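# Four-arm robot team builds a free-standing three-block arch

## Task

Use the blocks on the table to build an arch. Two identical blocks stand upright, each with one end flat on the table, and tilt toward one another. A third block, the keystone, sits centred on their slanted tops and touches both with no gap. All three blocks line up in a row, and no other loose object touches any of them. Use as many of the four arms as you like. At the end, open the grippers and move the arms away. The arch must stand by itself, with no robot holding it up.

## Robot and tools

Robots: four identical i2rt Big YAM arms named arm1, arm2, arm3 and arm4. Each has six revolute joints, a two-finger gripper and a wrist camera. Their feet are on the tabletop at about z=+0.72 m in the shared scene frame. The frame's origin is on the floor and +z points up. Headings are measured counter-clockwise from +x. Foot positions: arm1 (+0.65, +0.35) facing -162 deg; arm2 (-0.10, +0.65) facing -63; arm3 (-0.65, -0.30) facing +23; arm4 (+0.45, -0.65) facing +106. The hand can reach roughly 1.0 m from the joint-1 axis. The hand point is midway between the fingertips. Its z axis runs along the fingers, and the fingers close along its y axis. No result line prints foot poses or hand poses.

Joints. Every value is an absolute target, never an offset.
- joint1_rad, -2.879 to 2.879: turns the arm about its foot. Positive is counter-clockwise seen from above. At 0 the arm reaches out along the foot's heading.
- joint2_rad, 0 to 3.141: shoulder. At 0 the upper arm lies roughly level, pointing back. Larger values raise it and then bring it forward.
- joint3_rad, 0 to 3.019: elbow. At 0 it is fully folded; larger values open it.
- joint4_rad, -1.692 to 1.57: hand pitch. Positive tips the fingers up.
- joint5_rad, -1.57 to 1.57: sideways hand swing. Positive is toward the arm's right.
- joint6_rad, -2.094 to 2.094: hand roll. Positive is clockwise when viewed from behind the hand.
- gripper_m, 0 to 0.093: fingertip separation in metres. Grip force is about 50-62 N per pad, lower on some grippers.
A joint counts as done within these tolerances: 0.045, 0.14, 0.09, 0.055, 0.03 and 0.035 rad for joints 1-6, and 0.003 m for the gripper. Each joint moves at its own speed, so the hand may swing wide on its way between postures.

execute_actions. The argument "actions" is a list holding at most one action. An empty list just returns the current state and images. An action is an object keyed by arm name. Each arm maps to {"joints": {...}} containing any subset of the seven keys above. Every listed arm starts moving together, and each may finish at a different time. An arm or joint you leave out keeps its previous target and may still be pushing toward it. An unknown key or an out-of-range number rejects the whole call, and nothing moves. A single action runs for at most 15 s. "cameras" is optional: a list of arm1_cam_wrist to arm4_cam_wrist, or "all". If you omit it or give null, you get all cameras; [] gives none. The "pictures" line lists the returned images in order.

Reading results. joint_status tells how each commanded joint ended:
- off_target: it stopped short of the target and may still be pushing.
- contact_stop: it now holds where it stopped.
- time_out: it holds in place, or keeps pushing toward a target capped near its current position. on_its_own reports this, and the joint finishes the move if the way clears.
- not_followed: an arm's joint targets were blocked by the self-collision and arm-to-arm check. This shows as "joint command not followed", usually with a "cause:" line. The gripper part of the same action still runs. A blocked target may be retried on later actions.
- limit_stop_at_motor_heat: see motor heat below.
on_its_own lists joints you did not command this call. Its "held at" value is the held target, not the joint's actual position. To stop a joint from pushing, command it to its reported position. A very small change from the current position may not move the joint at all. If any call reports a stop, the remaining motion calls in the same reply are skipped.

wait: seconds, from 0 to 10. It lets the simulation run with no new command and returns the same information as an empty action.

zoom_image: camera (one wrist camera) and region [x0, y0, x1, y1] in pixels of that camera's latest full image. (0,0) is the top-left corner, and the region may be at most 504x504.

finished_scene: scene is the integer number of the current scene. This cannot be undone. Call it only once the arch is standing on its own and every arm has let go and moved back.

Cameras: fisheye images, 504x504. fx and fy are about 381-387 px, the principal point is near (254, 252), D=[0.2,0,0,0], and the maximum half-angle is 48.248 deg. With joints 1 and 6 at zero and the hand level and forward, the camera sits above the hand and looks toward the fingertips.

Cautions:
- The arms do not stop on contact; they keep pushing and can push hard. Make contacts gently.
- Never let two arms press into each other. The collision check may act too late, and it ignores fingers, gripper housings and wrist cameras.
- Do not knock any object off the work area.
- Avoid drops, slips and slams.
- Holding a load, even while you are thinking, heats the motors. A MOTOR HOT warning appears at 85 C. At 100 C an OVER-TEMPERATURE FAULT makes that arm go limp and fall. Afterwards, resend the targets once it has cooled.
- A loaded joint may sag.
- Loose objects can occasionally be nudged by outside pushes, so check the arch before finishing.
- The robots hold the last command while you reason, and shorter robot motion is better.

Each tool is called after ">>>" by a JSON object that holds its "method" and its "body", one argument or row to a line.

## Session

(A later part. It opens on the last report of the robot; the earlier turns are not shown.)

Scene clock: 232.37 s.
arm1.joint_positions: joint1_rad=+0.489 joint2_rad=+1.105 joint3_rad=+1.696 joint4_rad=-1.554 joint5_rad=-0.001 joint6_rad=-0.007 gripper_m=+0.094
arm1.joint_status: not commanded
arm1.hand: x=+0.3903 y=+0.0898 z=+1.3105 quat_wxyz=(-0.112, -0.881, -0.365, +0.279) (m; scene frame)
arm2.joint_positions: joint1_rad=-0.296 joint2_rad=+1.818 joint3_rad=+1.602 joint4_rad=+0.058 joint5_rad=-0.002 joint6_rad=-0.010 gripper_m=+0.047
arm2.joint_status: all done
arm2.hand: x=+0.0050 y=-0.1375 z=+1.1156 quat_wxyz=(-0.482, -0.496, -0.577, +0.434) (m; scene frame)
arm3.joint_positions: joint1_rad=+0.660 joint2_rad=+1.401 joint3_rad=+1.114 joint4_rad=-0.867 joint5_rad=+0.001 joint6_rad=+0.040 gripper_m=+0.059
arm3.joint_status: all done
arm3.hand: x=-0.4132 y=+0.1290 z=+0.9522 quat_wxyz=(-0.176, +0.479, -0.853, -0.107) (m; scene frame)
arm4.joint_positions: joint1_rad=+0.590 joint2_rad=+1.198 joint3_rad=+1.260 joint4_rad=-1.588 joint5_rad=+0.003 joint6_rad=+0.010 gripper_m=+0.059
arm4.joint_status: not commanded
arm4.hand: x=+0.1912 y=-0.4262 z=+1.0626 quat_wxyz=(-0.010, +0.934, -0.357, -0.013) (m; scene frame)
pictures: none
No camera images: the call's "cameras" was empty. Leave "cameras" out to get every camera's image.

>>> {"method": "execute_actions", "body": {
  "actions": [
    {"arm2":{"joints":{"joint1_rad":-0.167,"joint2_rad":2.035,"joint3_rad":1.19,"joint4_rad":0.87,"joint6_rad":0.36}},"arm3":{"joints":{"joint1_rad":-0.15,"joint2_rad":1.424,"joint3_rad":0.62,"joint4_rad":0.48,"joint6_rad":-0.01}},"arm1":{"joints":{"joint1_rad":0.62,"joint2_rad":1.0,"joint3_rad":0.5,"joint4_rad":0.2}}}
  ]
}}

Scene clock: 248.73 s.
arm1.joint_positions: joint1_rad=+0.614 joint2_rad=+1.010 joint3_rad=+0.503 joint4_rad=+0.179 joint5_rad=-0.001 joint6_rad=-0.007 gripper_m=+0.094
arm1.joint_status: all done
arm1.hand: x=+0.3776 y=+0.0005 z=+1.0223 quat_wxyz=(-0.252, -0.729, -0.359, +0.526) (m; scene frame)
arm2.joint_positions: joint1_rad=-0.155 joint2_rad=+2.066 joint3_rad=+1.169 joint4_rad=+0.827 joint5_rad=+0.000 joint6_rad=+0.351 gripper_m=+0.047
arm2.joint_status: all done
arm2.hand: x=+0.0981 y=-0.0667 z=+0.8697 quat_wxyz=(-0.603, -0.536, -0.499, +0.316) (m; scene frame)
arm3.joint_positions: joint1_rad=-0.148 joint2_rad=+1.441 joint3_rad=+0.605 joint4_rad=+0.433 joint5_rad=+0.002 joint6_rad=+0.004 gripper_m=+0.059
arm3.joint_status: all done
arm3.hand: x=-0.1463 y=-0.1682 z=+0.9060 quat_wxyz=(-0.547, +0.105, -0.828, -0.069) (m; scene frame)
arm4.joint_positions: joint1_rad=+0.590 joint2_rad=+1.198 joint3_rad=+1.260 joint4_rad=-1.588 joint5_rad=+0.003 joint6_rad=+0.010 gripper_m=+0.059
arm4.joint_status: not commanded
arm4.hand: x=+0.1912 y=-0.4262 z=+1.0626 quat_wxyz=(-0.010, +0.934, -0.357, -0.013) (m; scene frame)
pictures: arm1_cam_wrist, arm2_cam_wrist, arm3_cam_wrist, arm4_cam_wrist
Images, in order (width x height): arm1_cam_wrist 504x504, arm2_cam_wrist 504x504, arm3_cam_wrist 504x504, arm4_cam_wrist 504x504.

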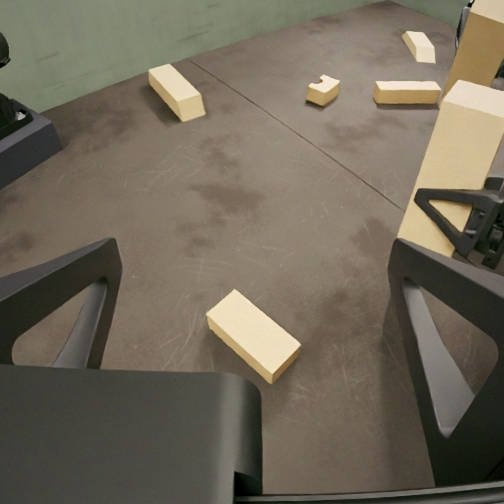

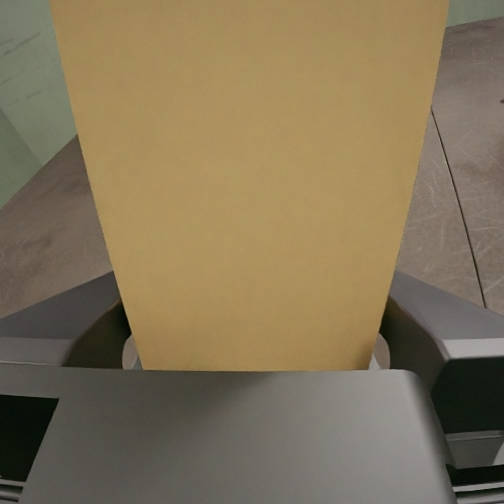

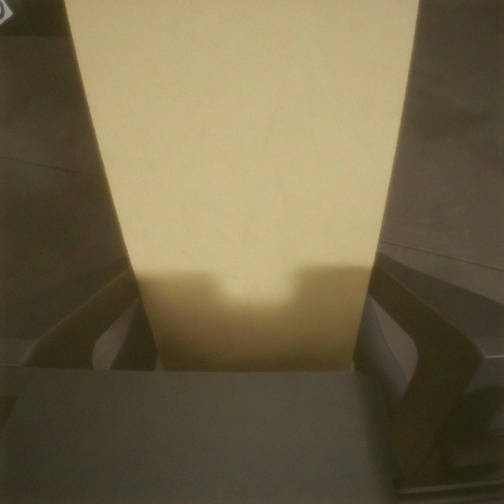

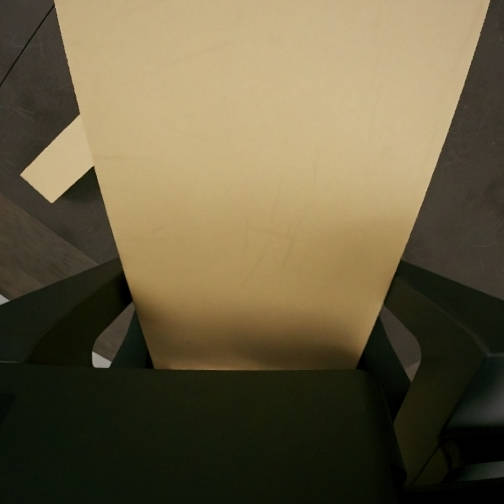

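>>> {"method": "execute_actions", "body": {
  "actions": [
    {"arm2":{"joints":{"joint1_rad":-0.175,"joint2_rad":2.17,"joint3_rad":1.325,"joint4_rad":0.935}},"arm3":{"joints":{"joint2_rad":1.645,"joint3_rad":0.60,"joint4_rad":0.77}},"arm1":{"joints":{"joint1_rad":0.9,"joint2_rad":1.5,"joint3_rad":0.7,"joint4_rad":0.9,"joint5_rad":0.9}}}
  ],
  "cameras": ["arm1_cam_wrist"]
}}

Scene clock: 261.90 s.
arm1.joint_positions: joint1_rad=+0.900 joint2_rad=+1.497 joint3_rad=+0.673 joint4_rad=+0.880 joint5_rad=+0.896 joint6_rad=-0.007 gripper_m=+0.094
arm1.joint_status: all done
arm1.hand: x=+0.3407 y=-0.0666 z=+1.0431 quat_wxyz=(-0.117, -0.687, -0.089, +0.711) (m; scene frame)
arm2.joint_positions: joint1_rad=-0.160 joint2_rad=+2.188 joint3_rad=+1.267 joint4_rad=+0.907 joint5_rad=+0.001 joint6_rad=+0.354 gripper_m=+0.047
arm2.joint_status: all done
arm2.hand: x=+0.1009 y=-0.0952 z=+0.8468 quat_wxyz=(-0.621, -0.524, -0.483, +0.327) (m; scene frame)
arm3.joint_positions: joint1_rad=-0.148 joint2_rad=+1.666 joint3_rad=+0.588 joint4_rad=+0.723 joint5_rad=+0.002 joint6_rad=+0.004 gripper_m=+0.059
arm3.joint_status: all done
arm3.hand: x=-0.1326 y=-0.1648 z=+0.8499 quat_wxyz=(-0.566, +0.103, -0.815, -0.072) (m; scene frame)
arm4.joint_positions: joint1_rad=+0.590 joint2_rad=+1.198 joint3_rad=+1.260 joint4_rad=-1.588 joint5_rad=+0.003 joint6_rad=+0.010 gripper_m=+0.059
arm4.joint_status: not commanded
arm4.hand: x=+0.1912 y=-0.4262 z=+1.0626 quat_wxyz=(-0.010, +0.934, -0.357, -0.013) (m; scene frame)
pictures: arm1_cam_wrist
Images, in order (width x height): arm1_cam_wrist 504x504.

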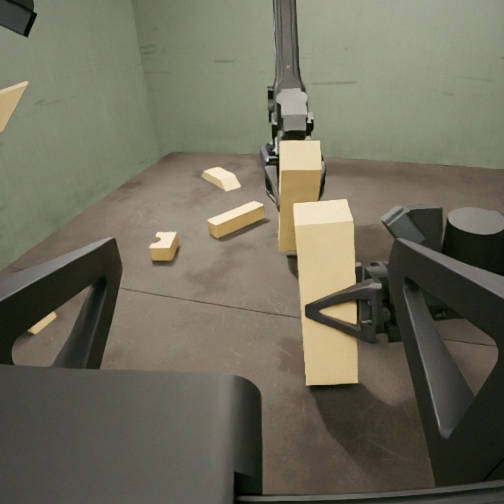

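>>> {"method": "execute_actions", "body": {
  "actions": [
    {"arm2":{"joints":{"joint2_rad":2.235,"joint3_rad":1.38,"joint4_rad":0.965}},"arm3":{"joints":{"joint2_rad":1.69,"joint4_rad":0.81}},"arm1":{"joints":{"joint2_rad":1.8,"joint4_rad":1.3,"joint1_rad":1.1,"joint5_rad":1.05}}}
  ],
  "cameras": ["arm1_cam_wrist"]
}}

Scene clock: 268.60 s.
arm1.joint_positions: joint1_rad=+1.107 joint2_rad=+1.801 joint3_rad=+0.673 joint4_rad=+1.281 joint5_rad=+1.046 joint6_rad=-0.007 gripper_m=+0.094
arm1.joint_status: all done
arm1.hand: x=+0.4192 y=-0.1134 z=+0.9623 quat_wxyz=(-0.170, -0.674, -0.075, +0.715) (m; scene frame)
arm2.joint_positions: joint1_rad=-0.160 joint2_rad=+2.235 joint3_rad=+1.326 joint4_rad=+0.935 joint5_rad=+0.001 joint6_rad=+0.355 gripper_m=+0.047
arm2.joint_status: all done
arm2.hand: x=+0.1050 y=-0.1106 z=+0.8459 quat_wxyz=(-0.633, -0.513, -0.474, +0.333) (m; scene frame)
arm3.joint_positions: joint1_rad=-0.148 joint2_rad=+1.691 joint3_rad=+0.588 joint4_rad=+0.762 joint5_rad=+0.002 joint6_rad=+0.004 gripper_m=+0.059
arm3.joint_status: all done
arm3.hand: x=-0.1307 y=-0.1643 z=+0.8459 quat_wxyz=(-0.572, +0.103, -0.811, -0.073) (m; scene frame)
arm4.joint_positions: joint1_rad=+0.590 joint2_rad=+1.198 joint3_rad=+1.260 joint4_rad=-1.588 joint5_rad=+0.003 joint6_rad=+0.010 gripper_m=+0.059
arm4.joint_status: not commanded
arm4.hand: x=+0.1912 y=-0.4262 z=+1.0626 quat_wxyz=(-0.010, +0.934, -0.357, -0.013) (m; scene frame)
pictures: arm1_cam_wrist
Images, in order (width x height): arm1_cam_wrist 504x504.

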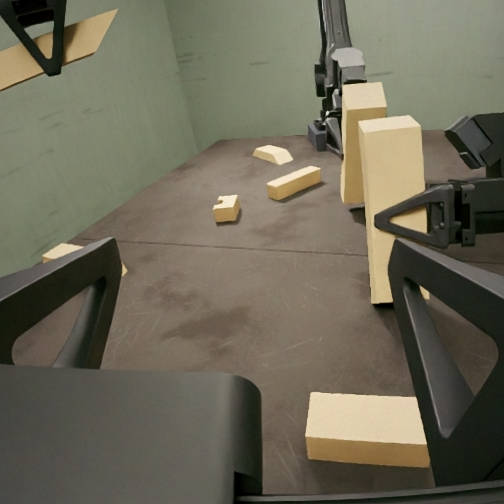

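>>> {"method": "execute_actions", "body": {
  "actions": [
    {"arm2":{"joints":{"joint4_rad":0.91}},"arm3":{"joints":{"joint2_rad":1.73,"joint4_rad":0.83}},"arm4":{"joints":{"joint1_rad":0.465,"joint2_rad":2.0,"joint3_rad":2.26,"joint4_rad":-1.64,"joint6_rad":-1.11}},"arm1":{"joints":{"joint5_rad":1.3,"joint4_rad":1.45}}}
  ],
  "cameras": []
}}

>>> {"method": "execute_actions", "body": {
  "actions": [
    {"arm4":{"joints":{"joint2_rad":2.16}}}
  ],
  "cameras": ["arm1_cam_wrist","arm4_cam_wrist"]
}}

Scene clock: 285.20 s.
arm1.joint_positions: joint1_rad=+1.107 joint2_rad=+1.801 joint3_rad=+0.673 joint4_rad=+1.433 joint5_rad=+1.295 joint6_rad=-0.007 gripper_m=+0.094
arm1.joint_status: all done
arm1.hand: x=+0.4103 y=-0.0680 z=+0.9743 quat_wxyz=(-0.137, -0.673, +0.066, +0.724) (m; scene frame)
arm2.joint_positions: joint1_rad=-0.160 joint2_rad=+2.235 joint3_rad=+1.333 joint4_rad=+0.916 joint5_rad=+0.001 joint6_rad=+0.355 gripper_m=+0.047
arm2.joint_status: all done
arm2.hand: x=+0.1056 y=-0.1127 z=+0.8447 quat_wxyz=(-0.630, -0.517, -0.476, +0.331) (m; scene frame)
arm3.joint_positions: joint1_rad=-0.148 joint2_rad=+1.735 joint3_rad=+0.588 joint4_rad=+0.785 joint5_rad=+0.002 joint6_rad=+0.004 gripper_m=+0.059
arm3.joint_status: all done
arm3.hand: x=-0.1316 y=-0.1646 z=+0.8288 quat_wxyz=(-0.564, +0.103, -0.816, -0.072) (m; scene frame)
arm4.joint_positions: joint1_rad=+0.461 joint2_rad=+2.004 joint3_rad=+2.212 joint4_rad=-1.636 joint5_rad=+0.001 joint6_rad=-1.099 gripper_m=+0.059
arm4.joint_status: all done
arm4.hand: x=+0.0166 y=-0.1612 z=+1.0540 quat_wxyz=(-0.056, +0.990, +0.124, -0.033) (m; scene frame)
pictures: none
No camera images: the call's "cameras" was empty. Leave "cameras" out to get every camera's image.

Scene clock: 286.20 s.
arm1.joint_positions: joint1_rad=+1.107 joint2_rad=+1.801 joint3_rad=+0.673 joint4_rad=+1.433 joint5_rad=+1.295 joint6_rad=-0.007 gripper_m=+0.094
arm1.joint_status: not commanded
arm1.hand: x=+0.4103 y=-0.0680 z=+0.9743 quat_wxyz=(-0.137, -0.673, +0.066, +0.724) (m; scene frame)
arm2.joint_positions: joint1_rad=-0.162 joint2_rad=+2.235 joint3_rad=+1.334 joint4_rad=+0.915 joint5_rad=+0.001 joint6_rad=+0.366 gripper_m=+0.047
arm2.joint_status: not commanded
arm2.hand: x=+0.1048 y=-0.1131 z=+0.8448 quat_wxyz=(-0.631, -0.520, -0.473, +0.328) (m; scene frame)
arm3.joint_positions: joint1_rad=-0.148 joint2_rad=+1.735 joint3_rad=+0.588 joint4_rad=+0.785 joint5_rad=+0.002 joint6_rad=+0.004 gripper_m=+0.059
arm3.joint_status: not commanded
arm3.hand: x=-0.1316 y=-0.1646 z=+0.8288 quat_wxyz=(-0.564, +0.103, -0.816, -0.072) (m; scene frame)
arm4.joint_positions: joint1_rad=+0.464 joint2_rad=+2.169 joint3_rad=+2.230 joint4_rad=-1.636 joint5_rad=+0.000 joint6_rad=-1.099 gripper_m=+0.059
arm4.joint_status: all done
arm4.hand: x=+0.0027 y=-0.1482 z=+0.9552 quat_wxyz=(+0.005, +0.992, +0.126, +0.008) (m; scene frame)
pictures: arm1_cam_wrist, arm4_cam_wrist
Images, in order (width x height): arm1_cam_wrist 504x504, arm4_cam_wrist 504x504.

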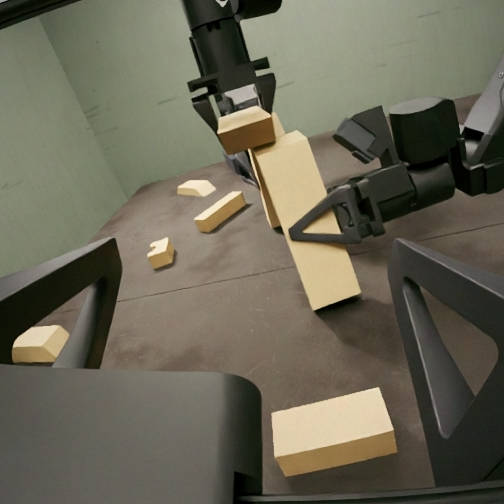

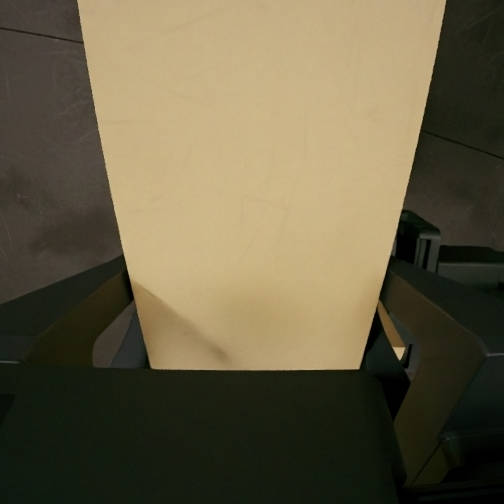

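>>> {"method": "execute_actions", "body": {
  "actions": [
    {"arm4":{"joints":{"joint3_rad":2.46,"joint4_rad":-1.69}}}
  ],
  "cameras": []
}}

>>> {"method": "execute_actions", "body": {
  "actions": [
    {"arm4":{"joints":{"joint2_rad":2.26}}}
  ],
  "cameras": ["arm1_cam_wrist"]
}}

Scene clock: 297.30 s.
arm1.joint_positions: joint1_rad=+1.107 joint2_rad=+1.801 joint3_rad=+0.673 joint4_rad=+1.433 joint5_rad=+1.295 joint6_rad=-0.007 gripper_m=+0.094
arm1.joint_status: not commanded
arm1.hand: x=+0.4103 y=-0.0680 z=+0.9743 quat_wxyz=(-0.137, -0.673, +0.066, +0.724) (m; scene frame)
arm2.joint_positions: joint1_rad=-0.162 joint2_rad=+2.235 joint3_rad=+1.334 joint4_rad=+0.915 joint5_rad=+0.001 joint6_rad=+0.366 gripper_m=+0.047
arm2.joint_status: not commanded
arm2.hand: x=+0.1048 y=-0.1131 z=+0.8448 quat_wxyz=(-0.631, -0.520, -0.473, +0.328) (m; scene frame)
arm3.joint_positions: joint1_rad=-0.148 joint2_rad=+1.735 joint3_rad=+0.588 joint4_rad=+0.785 joint5_rad=+0.002 joint6_rad=+0.004 gripper_m=+0.059
arm3.joint_status: not commanded
arm3.hand: x=-0.1316 y=-0.1646 z=+0.8288 quat_wxyz=(-0.564, +0.103, -0.816, -0.072) (m; scene frame)
arm4.joint_positions: joint1_rad=+0.464 joint2_rad=+2.151 joint3_rad=+2.421 joint4_rad=-1.679 joint5_rad=+0.000 joint6_rad=-1.099 gripper_m=+0.059
arm4.joint_status: all done
arm4.hand: x=-0.0135 y=-0.1309 z=+1.0408 quat_wxyz=(-0.063, +0.989, +0.126, -0.038) (m; scene frame)
pictures: none
No camera images: the call's "cameras" was empty. Leave "cameras" out to get every camera's image.

Scene clock: 298.33 s.
arm1.joint_positions: joint1_rad=+1.107 joint2_rad=+1.801 joint3_rad=+0.673 joint4_rad=+1.433 joint5_rad=+1.295 joint6_rad=-0.007 gripper_m=+0.094
arm1.joint_status: not commanded
arm1.hand: x=+0.4103 y=-0.0680 z=+0.9743 quat_wxyz=(-0.137, -0.673, +0.066, +0.724) (m; scene frame)
arm2.joint_positions: joint1_rad=-0.162 joint2_rad=+2.235 joint3_rad=+1.334 joint4_rad=+0.915 joint5_rad=+0.001 joint6_rad=+0.366 gripper_m=+0.047
arm2.joint_status: not commanded
arm2.hand: x=+0.1048 y=-0.1131 z=+0.8448 quat_wxyz=(-0.631, -0.520, -0.473, +0.328) (m; scene frame)
arm3.joint_positions: joint1_rad=-0.148 joint2_rad=+1.735 joint3_rad=+0.588 joint4_rad=+0.785 joint5_rad=+0.002 joint6_rad=+0.004 gripper_m=+0.059
arm3.joint_status: not commanded
arm3.hand: x=-0.1316 y=-0.1646 z=+0.8288 quat_wxyz=(-0.564, +0.103, -0.816, -0.072) (m; scene frame)
arm4.joint_positions: joint1_rad=+0.464 joint2_rad=+2.271 joint3_rad=+2.425 joint4_rad=-1.680 joint5_rad=+0.000 joint6_rad=-1.099 gripper_m=+0.059
arm4.joint_status: all done
arm4.hand: x=-0.0205 y=-0.1221 z=+0.9608 quat_wxyz=(-0.015, +0.992, +0.126, -0.005) (m; scene frame)
pictures: arm1_cam_wrist
Images, in order (width x height): arm1_cam_wrist 504x504.

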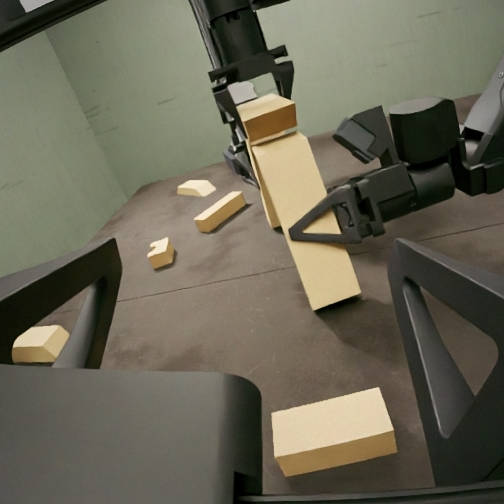

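>>> {"method": "execute_actions", "body": {
  "actions": [
    {"arm4":{"joints":{"joint1_rad":0.49,"joint3_rad":2.385,"joint4_rad":-1.66,"joint6_rad":-1.08}},"arm1":{"joints":{"joint1_rad":0.1,"joint2_rad":1.5,"joint3_rad":1.0,"joint4_rad":0.75,"joint5_rad":-0.75}}}
  ],
  "cameras": ["arm1_cam_wrist"]
}}

Scene clock: 308.50 s.
arm1.joint_positions: joint1_rad=+0.101 joint2_rad=+1.488 joint3_rad=+0.992 joint4_rad=+0.762 joint5_rad=-0.745 joint6_rad=-0.005 gripper_m=+0.094
arm1.joint_status: all done
arm1.hand: x=+0.1544 y=+0.0183 z=+1.1854 quat_wxyz=(-0.358, -0.496, -0.396, +0.685) (m; scene frame)
arm2.joint_positions: joint1_rad=-0.163 joint2_rad=+2.235 joint3_rad=+1.335 joint4_rad=+0.914 joint5_rad=+0.001 joint6_rad=+0.372 gripper_m=+0.047
arm2.joint_status: not commanded
arm2.hand: x=+0.1036 y=-0.1137 z=+0.8448 quat_wxyz=(-0.632, -0.522, -0.471, +0.326) (m; scene frame)
arm3.joint_positions: joint1_rad=-0.148 joint2_rad=+1.735 joint3_rad=+0.588 joint4_rad=+0.785 joint5_rad=+0.002 joint6_rad=+0.004 gripper_m=+0.059
arm3.joint_status: not commanded
arm3.hand: x=-0.1316 y=-0.1646 z=+0.8288 quat_wxyz=(-0.564, +0.103, -0.816, -0.072) (m; scene frame)
arm4.joint_positions: joint1_rad=+0.483 joint2_rad=+2.265 joint3_rad=+2.388 joint4_rad=-1.668 joint5_rad=+0.003 joint6_rad=-1.093 gripper_m=+0.059
arm4.joint_status: all done
arm4.hand: x=-0.0265 y=-0.1338 z=+0.9513 quat_wxyz=(-0.008, +0.991, +0.132, +0.001) (m; scene frame)
pictures: arm1_cam_wrist
Images, in order (width x height): arm1_cam_wrist 504x504.

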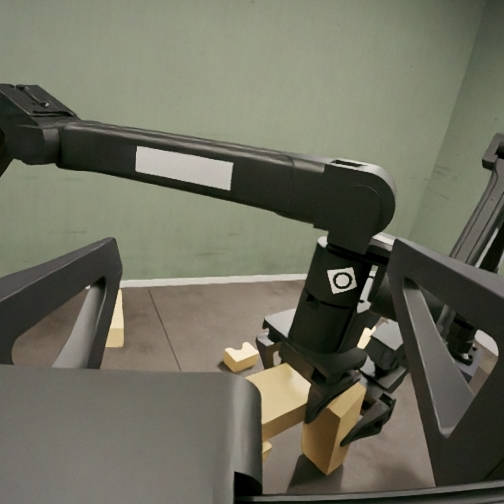

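>>> {"method": "execute_actions", "body": {
  "actions": [
    {"arm1":{"joints":{"joint1_rad":0.2,"joint2_rad":1.3,"joint3_rad":0.9,"joint4_rad":0.2,"joint5_rad":-0.5}}}
  ],
  "cameras": ["arm1_cam_wrist"]
}}

Scene clock: 314.60 s.
arm1.joint_positions: joint1_rad=+0.204 joint2_rad=+1.286 joint3_rad=+0.898 joint4_rad=+0.213 joint5_rad=-0.504 joint6_rad=-0.005 gripper_m=+0.094
arm1.joint_status: all done
arm1.hand: x=+0.2033 y=+0.0138 z=+1.1297 quat_wxyz=(-0.335, -0.679, -0.339, +0.559) (m; scene frame)
arm2.joint_positions: joint1_rad=-0.163 joint2_rad=+2.235 joint3_rad=+1.335 joint4_rad=+0.914 joint5_rad=+0.001 joint6_rad=+0.372 gripper_m=+0.047
arm2.joint_status: not commanded
arm2.hand: x=+0.1036 y=-0.1137 z=+0.8448 quat_wxyz=(-0.632, -0.522, -0.471, +0.326) (m; scene frame)
arm3.joint_positions: joint1_rad=-0.148 joint2_rad=+1.735 joint3_rad=+0.588 joint4_rad=+0.785 joint5_rad=+0.002 joint6_rad=+0.004 gripper_m=+0.059
arm3.joint_status: not commanded
arm3.hand: x=-0.1316 y=-0.1646 z=+0.8288 quat_wxyz=(-0.564, +0.103, -0.816, -0.072) (m; scene frame)
arm4.joint_positions: joint1_rad=+0.483 joint2_rad=+2.265 joint3_rad=+2.388 joint4_rad=-1.668 joint5_rad=+0.003 joint6_rad=-1.093 gripper_m=+0.059
arm4.joint_status: not commanded
arm4.hand: x=-0.0265 y=-0.1338 z=+0.9513 quat_wxyz=(-0.008, +0.991, +0.132, +0.001) (m; scene frame)
pictures: arm1_cam_wrist
Images, in order (width x height): arm1_cam_wrist 504x504.

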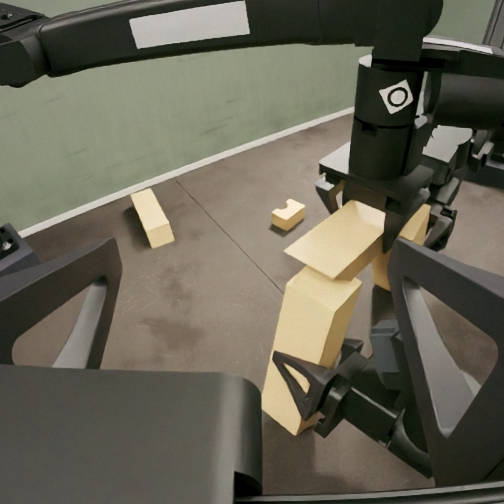

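>>> {"method": "execute_actions", "body": {
  "actions": [
    {"arm4":{"joints":{"joint1_rad":0.53,"joint3_rad":2.43,"joint2_rad":2.30,"joint6_rad":-1.04}}}
  ],
  "cameras": ["arm1_cam_wrist","arm3_cam_wrist"]
}}

Scene clock: 323.37 s.
arm1.joint_positions: joint1_rad=+0.204 joint2_rad=+1.286 joint3_rad=+0.898 joint4_rad=+0.213 joint5_rad=-0.504 joint6_rad=-0.005 gripper_m=+0.094
arm1.joint_status: not commanded
arm1.hand: x=+0.2033 y=+0.0138 z=+1.1297 quat_wxyz=(-0.335, -0.679, -0.339, +0.559) (m; scene frame)
arm2.joint_positions: joint1_rad=-0.163 joint2_rad=+2.235 joint3_rad=+1.335 joint4_rad=+0.914 joint5_rad=+0.001 joint6_rad=+0.372 gripper_m=+0.047
arm2.joint_status: not commanded
arm2.hand: x=+0.1036 y=-0.1137 z=+0.8448 quat_wxyz=(-0.632, -0.522, -0.471, +0.326) (m; scene frame)
arm3.joint_positions: joint1_rad=-0.148 joint2_rad=+1.735 joint3_rad=+0.584 joint4_rad=+0.785 joint5_rad=+0.003 joint6_rad=+0.004 gripper_m=+0.059
arm3.joint_status: not commanded
arm3.hand: x=-0.1331 y=-0.1655 z=+0.8269 quat_wxyz=(-0.562, +0.103, -0.818, -0.071) (m; scene frame)
arm4.joint_positions: joint1_rad=+0.526 joint2_rad=+2.277 joint3_rad=+2.388 joint4_rad=-1.668 joint5_rad=+0.003 joint6_rad=-1.052 gripper_m=+0.059
arm4.joint_status: all done
arm4.hand: x=-0.0489 y=-0.1546 z=+0.9425 quat_wxyz=(-0.003, +0.991, +0.133, +0.004) (m; scene frame)
pictures: arm1_cam_wrist, arm3_cam_wrist
Images, in order (width x height): arm1_cam_wrist 504x504, arm3_cam_wrist 504x504.

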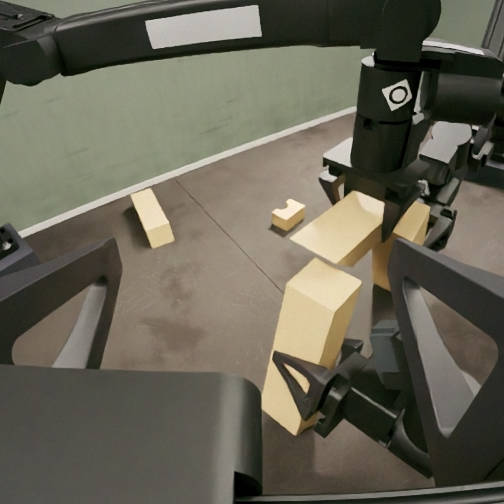

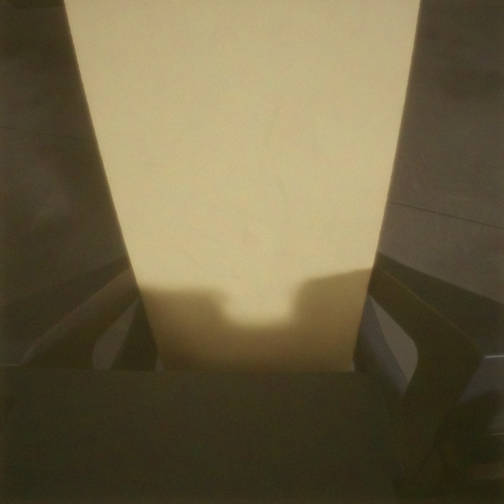

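>>> {"method": "execute_actions", "body": {
  "actions": [
    {"arm4":{"joints":{"joint1_rad":0.495,"joint3_rad":2.45,"joint6_rad":-1.08}}}
  ],
  "cameras": []
}}

>>> {"method": "execute_actions", "body": {
  "actions": [
    {"arm4":{"joints":{"joint2_rad":2.33}}}
  ],
  "cameras": ["arm1_cam_wrist"]
}}

Scene clock: 330.90 s.
arm1.joint_positions: joint1_rad=+0.204 joint2_rad=+1.286 joint3_rad=+0.898 joint4_rad=+0.213 joint5_rad=-0.504 joint6_rad=-0.005 gripper_m=+0.094
arm1.joint_status: not commanded
arm1.hand: x=+0.2033 y=+0.0138 z=+1.1297 quat_wxyz=(-0.335, -0.679, -0.339, +0.559) (m; scene frame)
arm2.joint_positions: joint1_rad=-0.163 joint2_rad=+2.235 joint3_rad=+1.335 joint4_rad=+0.914 joint5_rad=+0.001 joint6_rad=+0.369 gripper_m=+0.047
arm2.joint_status: not commanded
arm2.hand: x=+0.1037 y=-0.1136 z=+0.8448 quat_wxyz=(-0.632, -0.521, -0.472, +0.327) (m; scene frame)
arm3.joint_positions: joint1_rad=-0.148 joint2_rad=+1.735 joint3_rad=+0.584 joint4_rad=+0.785 joint5_rad=+0.003 joint6_rad=+0.004 gripper_m=+0.059
arm3.joint_status: not commanded
arm3.hand: x=-0.1331 y=-0.1655 z=+0.8269 quat_wxyz=(-0.562, +0.103, -0.818, -0.071) (m; scene frame)
arm4.joint_positions: joint1_rad=+0.501 joint2_rad=+2.278 joint3_rad=+2.398 joint4_rad=-1.668 joint5_rad=+0.000 joint6_rad=-1.068 gripper_m=+0.059
arm4.joint_status: all done
arm4.hand: x=-0.0382 y=-0.1412 z=+0.9456 quat_wxyz=(-0.006, +0.992, +0.129, +0.001) (m; scene frame)
pictures: none
No camera images: the call's "cameras" was empty. Leave "cameras" out to get every camera's image.

Scene clock: 331.43 s.
arm1.joint_positions: joint1_rad=+0.204 joint2_rad=+1.286 joint3_rad=+0.898 joint4_rad=+0.213 joint5_rad=-0.504 joint6_rad=-0.005 gripper_m=+0.094
arm1.joint_status: not commanded
arm1.hand: x=+0.2033 y=+0.0138 z=+1.1297 quat_wxyz=(-0.335, -0.679, -0.339, +0.559) (m; scene frame)
arm2.joint_positions: joint1_rad=-0.163 joint2_rad=+2.235 joint3_rad=+1.335 joint4_rad=+0.914 joint5_rad=+0.001 joint6_rad=+0.369 gripper_m=+0.047
arm2.joint_status: not commanded
arm2.hand: x=+0.1037 y=-0.1136 z=+0.8448 quat_wxyz=(-0.632, -0.521, -0.472, +0.327) (m; scene frame)
arm3.joint_positions: joint1_rad=-0.148 joint2_rad=+1.735 joint3_rad=+0.584 joint4_rad=+0.785 joint5_rad=+0.003 joint6_rad=+0.004 gripper_m=+0.059
arm3.joint_status: not commanded
arm3.hand: x=-0.1331 y=-0.1655 z=+0.8269 quat_wxyz=(-0.562, +0.103, -0.818, -0.071) (m; scene frame)
arm4.joint_positions: joint1_rad=+0.501 joint2_rad=+2.290 joint3_rad=+2.410 joint4_rad=-1.668 joint5_rad=+0.000 joint6_rad=-1.069 gripper_m=+0.059
arm4.joint_status: all done
arm4.hand: x=-0.0400 y=-0.1392 z=+0.9422 quat_wxyz=(-0.006, +0.992, +0.129, +0.001) (m; scene frame)
pictures: arm1_cam_wrist
Images, in order (width x height): arm1_cam_wrist 504x504.

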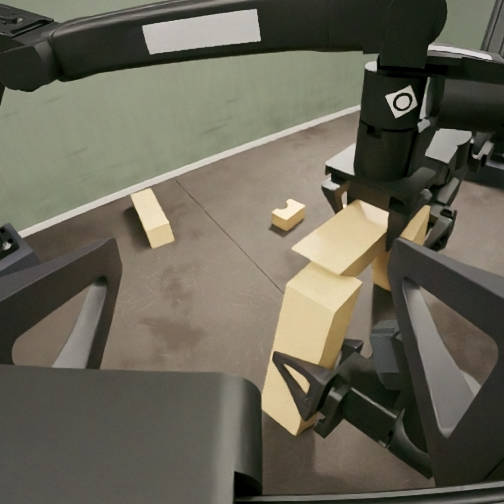

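>>> {"method": "execute_actions", "body": {
  "actions": [
    {"arm4":{"joints":{"joint2_rad":2.25}},"arm3":{"joints":{"joint2_rad":1.66,"joint3_rad":0.485,"joint4_rad":0.875}}}
  ],
  "cameras": []
}}

>>> {"method": "execute_actions", "body": {
  "actions": [
    {"arm4":{"joints":{"joint1_rad":0.532,"joint3_rad":2.48,"joint6_rad":-1.035}},"arm3":{"joints":{"joint2_rad":1.70}}}
  ],
  "cameras": []
}}

>>> {"method": "execute_actions", "body": {
  "actions": [
    {"arm4":{"joints":{"joint2_rad":2.36}}}
  ],
  "cameras": ["arm1_cam_wrist"]
}}

Scene clock: 343.30 s.
arm1.joint_positions: joint1_rad=+0.204 joint2_rad=+1.286 joint3_rad=+0.898 joint4_rad=+0.213 joint5_rad=-0.504 joint6_rad=-0.005 gripper_m=+0.094
arm1.joint_status: not commanded
arm1.hand: x=+0.2033 y=+0.0138 z=+1.1297 quat_wxyz=(-0.335, -0.679, -0.339, +0.559) (m; scene frame)
arm2.joint_positions: joint1_rad=-0.163 joint2_rad=+2.235 joint3_rad=+1.335 joint4_rad=+0.914 joint5_rad=+0.001 joint6_rad=+0.369 gripper_m=+0.047
arm2.joint_status: not commanded
arm2.hand: x=+0.1037 y=-0.1136 z=+0.8448 quat_wxyz=(-0.632, -0.521, -0.472, +0.327) (m; scene frame)
arm3.joint_positions: joint1_rad=-0.148 joint2_rad=+1.688 joint3_rad=+0.478 joint4_rad=+0.833 joint5_rad=+0.002 joint6_rad=+0.003 gripper_m=+0.059
arm3.joint_status: all done
arm3.hand: x=-0.1707 y=-0.1752 z=+0.8219 quat_wxyz=(-0.558, +0.104, -0.821, -0.070) (m; scene frame)
arm4.joint_positions: joint1_rad=+0.501 joint2_rad=+2.261 joint3_rad=+2.410 joint4_rad=-1.668 joint5_rad=+0.000 joint6_rad=-1.069 gripper_m=+0.059
arm4.joint_status: all done
arm4.hand: x=-0.0392 y=-0.1400 z=+0.9620 quat_wxyz=(-0.018, +0.991, +0.129, -0.008) (m; scene frame)
pictures: none
No camera images: the call's "cameras" was empty. Leave "cameras" out to get every camera's image.

Scene clock: 344.10 s.
arm1.joint_positions: joint1_rad=+0.204 joint2_rad=+1.286 joint3_rad=+0.898 joint4_rad=+0.213 joint5_rad=-0.504 joint6_rad=-0.005 gripper_m=+0.094
arm1.joint_status: not commanded
arm1.hand: x=+0.2033 y=+0.0138 z=+1.1297 quat_wxyz=(-0.335, -0.679, -0.339, +0.559) (m; scene frame)
arm2.joint_positions: joint1_rad=-0.163 joint2_rad=+2.235 joint3_rad=+1.335 joint4_rad=+0.914 joint5_rad=+0.001 joint6_rad=+0.369 gripper_m=+0.047
arm2.joint_status: not commanded
arm2.hand: x=+0.1037 y=-0.1136 z=+0.8448 quat_wxyz=(-0.632, -0.521, -0.472, +0.327) (m; scene frame)
arm3.joint_positions: joint1_rad=-0.148 joint2_rad=+1.690 joint3_rad=+0.478 joint4_rad=+0.835 joint5_rad=+0.002 joint6_rad=+0.003 gripper_m=+0.059
arm3.joint_status: all done
arm3.hand: x=-0.1707 y=-0.1752 z=+0.8213 quat_wxyz=(-0.558, +0.104, -0.821, -0.070) (m; scene frame)
arm4.joint_positions: joint1_rad=+0.529 joint2_rad=+2.261 joint3_rad=+2.428 joint4_rad=-1.668 joint5_rad=+0.000 joint6_rad=-1.046 gripper_m=+0.059
arm4.joint_status: all done
arm4.hand: x=-0.0557 y=-0.1513 z=+0.9690 quat_wxyz=(-0.024, +0.991, +0.132, -0.014) (m; scene frame)
pictures: none
No camera images: the call's "cameras" was empty. Leave "cameras" out to get every camera's image.

Scene clock: 345.10 s.
arm1.joint_positions: joint1_rad=+0.204 joint2_rad=+1.286 joint3_rad=+0.898 joint4_rad=+0.213 joint5_rad=-0.504 joint6_rad=-0.005 gripper_m=+0.094
arm1.joint_status: not commanded
arm1.hand: x=+0.2033 y=+0.0138 z=+1.1297 quat_wxyz=(-0.335, -0.679, -0.339, +0.559) (m; scene frame)
arm2.joint_positions: joint1_rad=-0.163 joint2_rad=+2.235 joint3_rad=+1.335 joint4_rad=+0.911 joint5_rad=-0.001 joint6_rad=+0.372 gripper_m=+0.047
arm2.joint_status: not commanded
arm2.hand: x=+0.1040 y=-0.1138 z=+0.8446 quat_wxyz=(-0.632, -0.522, -0.472, +0.325) (m; scene frame)
arm3.joint_positions: joint1_rad=-0.148 joint2_rad=+1.691 joint3_rad=+0.478 joint4_rad=+0.838 joint5_rad=+0.001 joint6_rad=+0.005 gripper_m=+0.059
arm3.joint_status: not commanded
arm3.hand: x=-0.1707 y=-0.1750 z=+0.8213 quat_wxyz=(-0.558, +0.104, -0.820, -0.072) (m; scene frame)
arm4.joint_positions: joint1_rad=+0.530 joint2_rad=+2.343 joint3_rad=+2.447 joint4_rad=-1.669 joint5_rad=+0.001 joint6_rad=-1.047 gripper_m=+0.059
arm4.joint_status: all done
arm4.hand: x=-0.0602 y=-0.1469 z=+0.9192 quat_wxyz=(+0.001, +0.991, +0.133, +0.006) (m; scene frame)
pictures: arm1_cam_wrist
Images, in order (width x height): arm1_cam_wrist 504x504.

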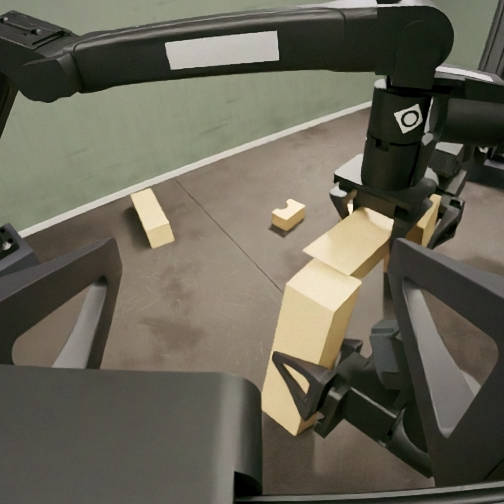

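Good. Release.

>>> {"method": "execute_actions", "body": {
  "actions": [
    {"arm4":{"joints":{"gripper_m":0.093,"joint2_rad":2.33}}}
  ],
  "cameras": []
}}

>>> {"method": "execute_actions", "body": {
  "actions": [
    {"arm4":{"joints":{"joint2_rad":2.0}},"arm2":{"joints":{"gripper_m":0.093}},"arm3":{"joints":{"gripper_m":0.093}}}
  ],
  "cameras": []
}}

>>> {"method": "execute_actions", "body": {
  "actions": [
    {"arm4":{"joints":{"joint2_rad":1.2,"joint3_rad":1.5}},"arm2":{"joints":{"joint2_rad":2.03,"joint3_rad":1.0,"joint4_rad":1.05}},"arm3":{"joints":{"joint2_rad":1.4,"joint3_rad":0.3,"joint4_rad":0.8}}}
  ],
  "cameras": []
}}

>>> {"method": "execute_actions", "body": {
  "actions": [
    {"arm2":{"joints":{"joint2_rad":1.2,"joint3_rad":0.8,"joint4_rad":0}},"arm3":{"joints":{"joint2_rad":0.8,"joint3_rad":0.5,"joint4_rad":0.2}}}
  ]
}}

Scene clock: 354.37 s.
arm1.joint_positions: joint1_rad=+0.204 joint2_rad=+1.286 joint3_rad=+0.898 joint4_rad=+0.213 joint5_rad=-0.504 joint6_rad=-0.005 gripper_m=+0.094
arm1.joint_status: not commanded
arm1.hand: x=+0.2033 y=+0.0138 z=+1.1297 quat_wxyz=(-0.335, -0.679, -0.339, +0.559) (m; scene frame)
arm2.joint_positions: joint1_rad=-0.163 joint2_rad=+2.235 joint3_rad=+1.335 joint4_rad=+0.911 joint5_rad=-0.001 joint6_rad=+0.372 gripper_m=+0.047
arm2.joint_status: not commanded
arm2.hand: x=+0.1040 y=-0.1138 z=+0.8446 quat_wxyz=(-0.632, -0.522, -0.472, +0.325) (m; scene frame)
arm3.joint_positions: joint1_rad=-0.148 joint2_rad=+1.691 joint3_rad=+0.478 joint4_rad=+0.838 joint5_rad=+0.001 joint6_rad=+0.005 gripper_m=+0.059
arm3.joint_status: not commanded
arm3.hand: x=-0.1707 y=-0.1750 z=+0.8213 quat_wxyz=(-0.558, +0.104, -0.820, -0.072) (m; scene frame)
arm4.joint_positions: joint1_rad=+0.529 joint2_rad=+2.330 joint3_rad=+2.447 joint4_rad=-1.669 joint5_rad=+0.001 joint6_rad=-1.046 gripper_m=+0.093
arm4.joint_status: all done
arm4.hand: x=-0.0599 y=-0.1469 z=+0.9288 quat_wxyz=(-0.005, +0.991, +0.132, +0.002) (m; scene frame)
pictures: none
No camera images: the call's "cameras" was empty. Leave "cameras" out to get every camera's image.

Scene clock: 356.00 s.
arm1.joint_positions: joint1_rad=+0.204 joint2_rad=+1.286 joint3_rad=+0.898 joint4_rad=+0.213 joint5_rad=-0.504 joint6_rad=-0.005 gripper_m=+0.094
arm1.joint_status: not commanded
arm1.hand: x=+0.2033 y=+0.0138 z=+1.1297 quat_wxyz=(-0.335, -0.679, -0.339, +0.559) (m; scene frame)
arm2.joint_positions: joint1_rad=-0.163 joint2_rad=+2.235 joint3_rad=+1.335 joint4_rad=+0.911 joint5_rad=-0.001 joint6_rad=+0.371 gripper_m=+0.093
arm2.joint_status: all done
arm2.hand: x=+0.1040 y=-0.1138 z=+0.8446 quat_wxyz=(-0.632, -0.521, -0.473, +0.326) (m; scene frame)
arm3.joint_positions: joint1_rad=-0.148 joint2_rad=+1.691 joint3_rad=+0.478 joint4_rad=+0.853 joint5_rad=+0.001 joint6_rad=+0.004 gripper_m=+0.093
arm3.joint_status: all done
arm3.hand: x=-0.1694 y=-0.1746 z=+0.8247 quat_wxyz=(-0.564, +0.104, -0.816, -0.072) (m; scene frame)
arm4.joint_positions: joint1_rad=+0.529 joint2_rad=+1.995 joint3_rad=+2.475 joint4_rad=-1.668 joint5_rad=+0.001 joint6_rad=-1.046 gripper_m=+0.093
arm4.joint_status: all done
arm4.hand: x=-0.0312 y=-0.1778 z=+1.1676 quat_wxyz=(-0.148, +0.974, +0.130, -0.109) (m; scene frame)
pictures: none
No camera images: the call's "cameras" was empty. Leave "cameras" out to get every camera's image.

Scene clock: 357.67 s.
arm1.joint_positions: joint1_rad=+0.204 joint2_rad=+1.286 joint3_rad=+0.898 joint4_rad=+0.213 joint5_rad=-0.504 joint6_rad=-0.005 gripper_m=+0.094
arm1.joint_status: not commanded
arm1.hand: x=+0.2033 y=+0.0138 z=+1.1297 quat_wxyz=(-0.335, -0.679, -0.339, +0.559) (m; scene frame)
arm2.joint_positions: joint1_rad=-0.163 joint2_rad=+2.024 joint3_rad=+0.996 joint4_rad=+1.040 joint5_rad=+0.000 joint6_rad=+0.371 gripper_m=+0.093
arm2.joint_status: all done
arm2.hand: x=+0.0786 y=-0.0168 z=+0.8716 quat_wxyz=(-0.632, -0.521, -0.472, +0.326) (m; scene frame)
arm3.joint_positions: joint1_rad=-0.148 joint2_rad=+1.398 joint3_rad=+0.304 joint4_rad=+0.811 joint5_rad=+0.001 joint6_rad=+0.004 gripper_m=+0.093
arm3.joint_status: all done
arm3.hand: x=-0.2309 y=-0.1905 z=+0.8780 quat_wxyz=(-0.595, +0.101, -0.794, -0.076) (m; scene frame)
arm4.joint_positions: joint1_rad=+0.529 joint2_rad=+1.203 joint3_rad=+1.496 joint4_rad=-1.659 joint5_rad=+0.001 joint6_rad=-1.044 gripper_m=+0.093
arm4.joint_status: all done
arm4.hand: x=+0.1860 y=-0.3931 z=+1.1539 quat_wxyz=(-0.078, +0.987, +0.131, -0.055) (m; scene frame)
pictures: none
No camera images: the call's "cameras" was empty. Leave "cameras" out to get every camera's image.

Scene clock: 359.23 s.
arm1.joint_positions: joint1_rad=+0.204 joint2_rad=+1.286 joint3_rad=+0.898 joint4_rad=+0.213 joint5_rad=-0.504 joint6_rad=-0.005 gripper_m=+0.094
arm1.joint_status: not commanded
arm1.hand: x=+0.2033 y=+0.0138 z=+1.1297 quat_wxyz=(-0.335, -0.679, -0.339, +0.559) (m; scene frame)
arm2.joint_positions: joint1_rad=-0.163 joint2_rad=+1.200 joint3_rad=+0.791 joint4_rad=+0.005 joint5_rad=+0.000 joint6_rad=+0.371 gripper_m=+0.093
arm2.joint_status: all done
arm2.hand: x=+0.0375 y=+0.1451 z=+1.0142 quat_wxyz=(-0.488, -0.620, -0.559, +0.254) (m; scene frame)
arm3.joint_positions: joint1_rad=-0.148 joint2_rad=+0.802 joint3_rad=+0.472 joint4_rad=+0.214 joint5_rad=+0.001 joint6_rad=+0.004 gripper_m=+0.093
arm3.joint_status: all done
arm3.hand: x=-0.2521 y=-0.1955 z=+1.0690 quat_wxyz=(-0.660, +0.094, -0.741, -0.085) (m; scene frame)
arm4.joint_positions: joint1_rad=+0.529 joint2_rad=+1.203 joint3_rad=+1.496 joint4_rad=-1.659 joint5_rad=+0.001 joint6_rad=-1.044 gripper_m=+0.093
arm4.joint_status: not commanded
arm4.hand: x=+0.1860 y=-0.3931 z=+1.1539 quat_wxyz=(-0.078, +0.987, +0.131, -0.055) (m; scene frame)
pictures: arm1_cam_wrist, arm2_cam_wrist, arm3_cam_wrist, arm4_cam_wrist
Images, in order (width x height): arm1_cam_wrist 504x504, arm2_cam_wrist 504x504, arm3_cam_wrist 504x504, arm4_cam_wrist 504x504.

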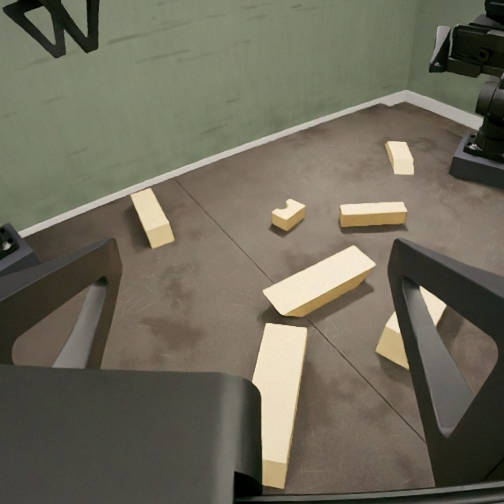

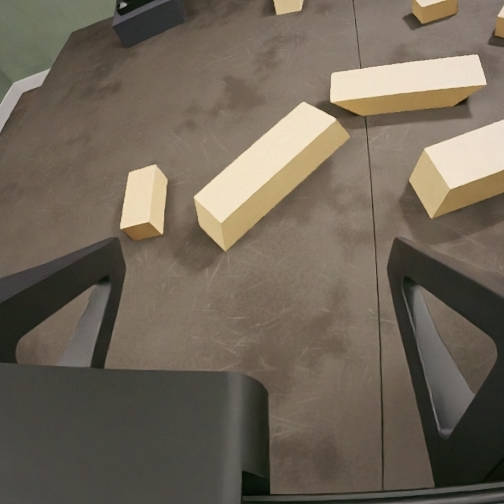

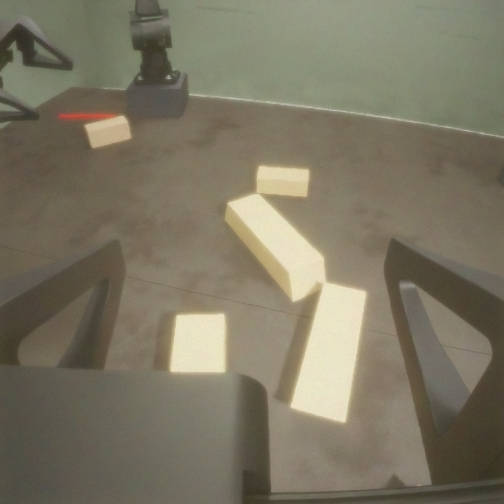

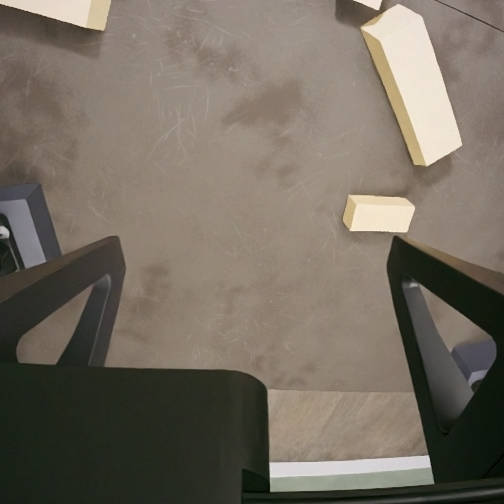

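>>> {"method": "execute_actions", "body": {
  "actions": [
    {"arm3":{"joints":{"joint1_rad":-0.1,"joint2_rad":1.45,"joint3_rad":2.05,"joint4_rad":-1.55,"joint6_rad":0}},"arm1":{"joints":{"joint1_rad":0.3,"joint2_rad":1.1,"joint3_rad":1.7,"joint4_rad":-1.55,"joint5_rad":0}},"arm2":{"joints":{"joint2_rad":0.8,"joint6_rad":0}},"arm4":{"joints":{"joint2_rad":0.9}}}
  ],
  "cameras": ["arm1_cam_wrist","arm3_cam_wrist"]
}}

Scene clock: 369.13 s.
arm1.joint_positions: joint1_rad=+0.302 joint2_rad=+1.091 joint3_rad=+1.657 joint4_rad=-1.538 joint5_rad=-0.004 joint6_rad=-0.005 gripper_m=+0.094
arm1.joint_status: all done
arm1.hand: x=+0.3483 y=+0.1437 z=+1.2998 quat_wxyz=(-0.086, -0.913, -0.282, +0.284) (m; scene frame)
arm2.joint_positions: joint1_rad=-0.163 joint2_rad=+0.791 joint3_rad=+0.791 joint4_rad=-0.001 joint5_rad=+0.000 joint6_rad=+0.011 gripper_m=+0.093
arm2.joint_status: all done
arm2.hand: x=+0.0161 y=+0.2351 z=+1.2022 quat_wxyz=(-0.559, -0.431, -0.562, +0.431) (m; scene frame)
arm3.joint_positions: joint1_rad=-0.109 joint2_rad=+1.436 joint3_rad=+2.009 joint4_rad=-1.536 joint5_rad=+0.001 joint6_rad=+0.004 gripper_m=+0.093
arm3.joint_status: all done
arm3.hand: x=-0.1738 y=-0.1539 z=+1.2910 quat_wxyz=(-0.296, +0.139, -0.944, -0.043) (m; scene frame)
arm4.joint_positions: joint1_rad=+0.529 joint2_rad=+0.903 joint3_rad=+1.496 joint4_rad=-1.659 joint5_rad=+0.001 joint6_rad=-1.044 gripper_m=+0.093
arm4.joint_status: all done
arm4.hand: x=+0.2474 y=-0.4549 z=+1.2453 quat_wxyz=(-0.194, +0.962, +0.128, -0.145) (m; scene frame)
pictures: arm1_cam_wrist, arm3_cam_wrist
Images, in order (width x height): arm1_cam_wrist 504x504, arm3_cam_wrist 504x504.

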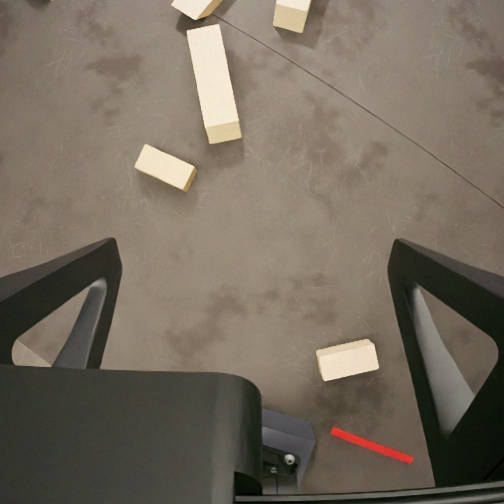

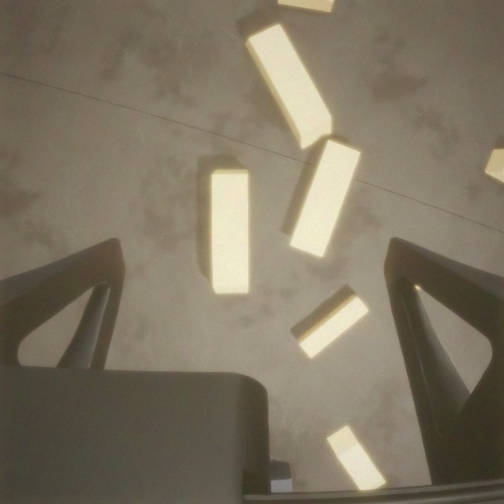

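>>> {"method": "execute_actions", "body": {
  "actions": [
    {"arm3":{"joints":{"joint1_rad":-0.325,"joint2_rad":1.97,"joint3_rad":1.55,"joint4_rad":-1.15,"joint6_rad":0.148}},"arm4":{"joints":{"joint1_rad":0.395,"joint2_rad":1.9,"joint3_rad":1.64,"joint4_rad":-1.3,"joint6_rad":1.43}}}
  ],
  "cameras": ["arm4_cam_wrist","arm3_cam_wrist"]
}}

Scene clock: 399.43 s.
arm1.joint_positions: joint1_rad=+0.302 joint2_rad=+1.091 joint3_rad=+1.657 joint4_rad=-1.538 joint5_rad=-0.004 joint6_rad=-0.005 gripper_m=+0.094
arm1.joint_status: not commanded
arm1.hand: x=+0.3483 y=+0.1437 z=+1.2998 quat_wxyz=(-0.086, -0.913, -0.282, +0.284) (m; scene frame)
arm2.joint_positions: joint1_rad=-0.163 joint2_rad=+0.791 joint3_rad=+0.791 joint4_rad=-0.001 joint5_rad=+0.000 joint6_rad=+0.011 gripper_m=+0.093
arm2.joint_status: not commanded
arm2.hand: x=+0.0161 y=+0.2351 z=+1.2022 quat_wxyz=(-0.559, -0.431, -0.562, +0.431) (m; scene frame)
arm3.joint_positions: joint1_rad=-0.336 joint2_rad=+1.962 joint3_rad=+1.517 joint4_rad=-1.161 joint5_rad=+0.001 joint6_rad=+0.134 gripper_m=+0.093
arm3.joint_status: all done
arm3.hand: x=-0.0880 y=-0.2622 z=+0.8160 quat_wxyz=(+0.017, -0.033, -0.999, +0.004) (m; scene frame)
arm4.joint_positions: joint1_rad=+0.399 joint2_rad=+1.900 joint3_rad=+1.623 joint4_rad=-1.305 joint5_rad=+0.001 joint6_rad=+1.418 gripper_m=+0.093
arm4.joint_status: all done
arm4.hand: x=+0.0978 y=-0.1983 z=+0.8902 quat_wxyz=(-0.008, +0.395, -0.919, +0.011) (m; scene frame)
pictures: arm3_cam_wrist, arm4_cam_wrist
Images, in order (width x height): arm3_cam_wrist 504x504, arm4_cam_wrist 504x504.

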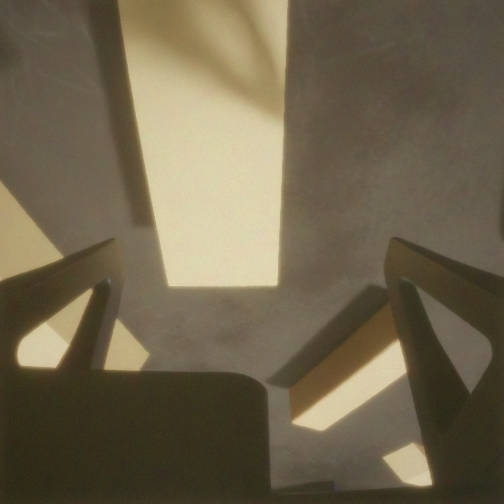

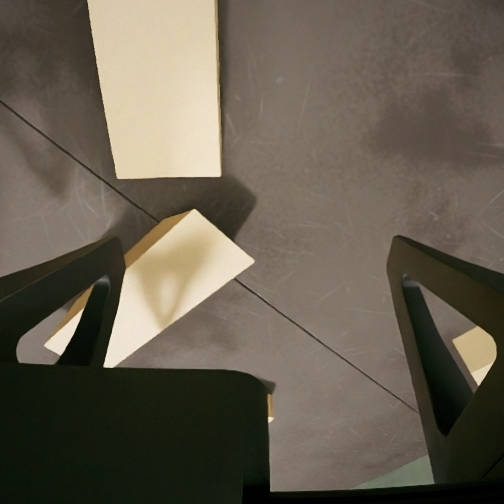

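>>> {"method": "execute_actions", "body": {
  "actions": [
    {"arm3":{"joints":{"joint1_rad":-0.295,"joint2_rad":2.06,"joint3_rad":1.70,"joint4_rad":-1.18,"joint6_rad":0.18}},"arm4":{"joints":{"joint1_rad":0.33,"joint2_rad":2.09,"joint3_rad":1.765,"joint4_rad":-1.22,"joint6_rad":1.36}}}
  ],
  "cameras": []
}}

>>> {"method": "execute_actions", "body": {
  "actions": [
    {"arm3":{"joints":{"joint2_rad":2.16,"joint4_rad":-1.07}},"arm4":{"joints":{"joint2_rad":2.20,"joint4_rad":-1.09}}}
  ],
  "cameras": ["arm4_cam_wrist","arm3_cam_wrist"]
}}

Scene clock: 412.60 s.
arm1.joint_positions: joint1_rad=+0.302 joint2_rad=+1.091 joint3_rad=+1.657 joint4_rad=-1.538 joint5_rad=-0.004 joint6_rad=-0.005 gripper_m=+0.094
arm1.joint_status: not commanded
arm1.hand: x=+0.3483 y=+0.1437 z=+1.2998 quat_wxyz=(-0.086, -0.913, -0.282, +0.284) (m; scene frame)
arm2.joint_positions: joint1_rad=-0.163 joint2_rad=+0.791 joint3_rad=+0.791 joint4_rad=-0.001 joint5_rad=+0.000 joint6_rad=+0.011 gripper_m=+0.093
arm2.joint_status: not commanded
arm2.hand: x=+0.0161 y=+0.2351 z=+1.2022 quat_wxyz=(-0.559, -0.431, -0.562, +0.431) (m; scene frame)
arm3.joint_positions: joint1_rad=-0.300 joint2_rad=+2.038 joint3_rad=+1.648 joint4_rad=-1.171 joint5_rad=+0.001 joint6_rad=+0.166 gripper_m=+0.093
arm3.joint_status: all done
arm3.hand: x=-0.0468 y=-0.2373 z=+0.8180 quat_wxyz=(-0.005, -0.031, -1.000, +0.001) (m; scene frame)
arm4.joint_positions: joint1_rad=+0.323 joint2_rad=+2.088 joint3_rad=+1.743 joint4_rad=-1.226 joint5_rad=+0.001 joint6_rad=+1.371 gripper_m=+0.093
arm4.joint_status: all done
arm4.hand: x=+0.1041 y=-0.1277 z=+0.8247 quat_wxyz=(-0.007, +0.381, -0.924, +0.005) (m; scene frame)
pictures: none
No camera images: the call's "cameras" was empty. Leave "cameras" out to get every camera's image.

Scene clock: 413.83 s.
arm1.joint_positions: joint1_rad=+0.302 joint2_rad=+1.091 joint3_rad=+1.657 joint4_rad=-1.538 joint5_rad=-0.004 joint6_rad=-0.005 gripper_m=+0.094
arm1.joint_status: not commanded
arm1.hand: x=+0.3483 y=+0.1437 z=+1.2998 quat_wxyz=(-0.086, -0.913, -0.282, +0.284) (m; scene frame)
arm2.joint_positions: joint1_rad=-0.163 joint2_rad=+0.791 joint3_rad=+0.791 joint4_rad=-0.001 joint5_rad=+0.000 joint6_rad=+0.011 gripper_m=+0.093
arm2.joint_status: not commanded
arm2.hand: x=+0.0161 y=+0.2351 z=+1.2022 quat_wxyz=(-0.559, -0.431, -0.562, +0.431) (m; scene frame)
arm3.joint_positions: joint1_rad=-0.300 joint2_rad=+2.152 joint3_rad=+1.661 joint4_rad=-1.083 joint5_rad=+0.001 joint6_rad=+0.166 gripper_m=+0.093
arm3.joint_status: all done
arm3.hand: x=-0.0329 y=-0.2360 z=+0.7550 quat_wxyz=(+0.001, -0.031, -1.000, +0.002) (m; scene frame)
arm4.joint_positions: joint1_rad=+0.324 joint2_rad=+2.147 joint3_rad=+1.751 joint4_rad=-1.110 joint5_rad=+0.002 joint6_rad=+1.371 gripper_m=+0.093
arm4.joint_status: all done
arm4.hand: x=+0.0904 y=-0.1064 z=+0.7916 quat_wxyz=(-0.001, +0.382, -0.924, -0.027) (m; scene frame)
pictures: arm3_cam_wrist, arm4_cam_wrist
Images, in order (width x height): arm3_cam_wrist 504x504, arm4_cam_wrist 504x504.

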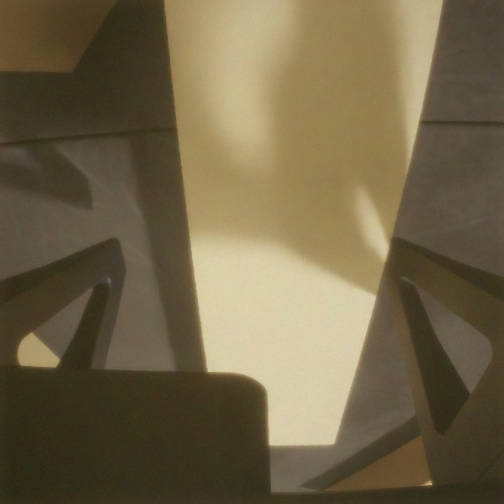

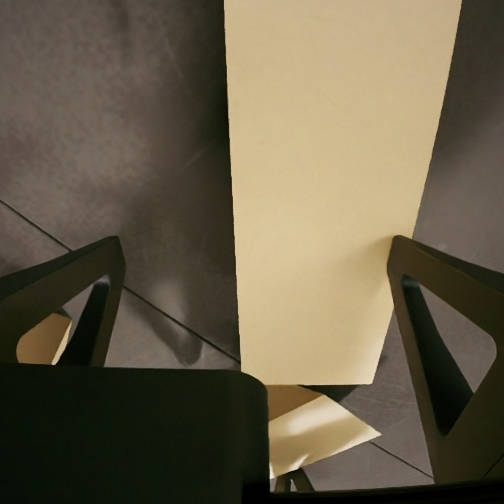

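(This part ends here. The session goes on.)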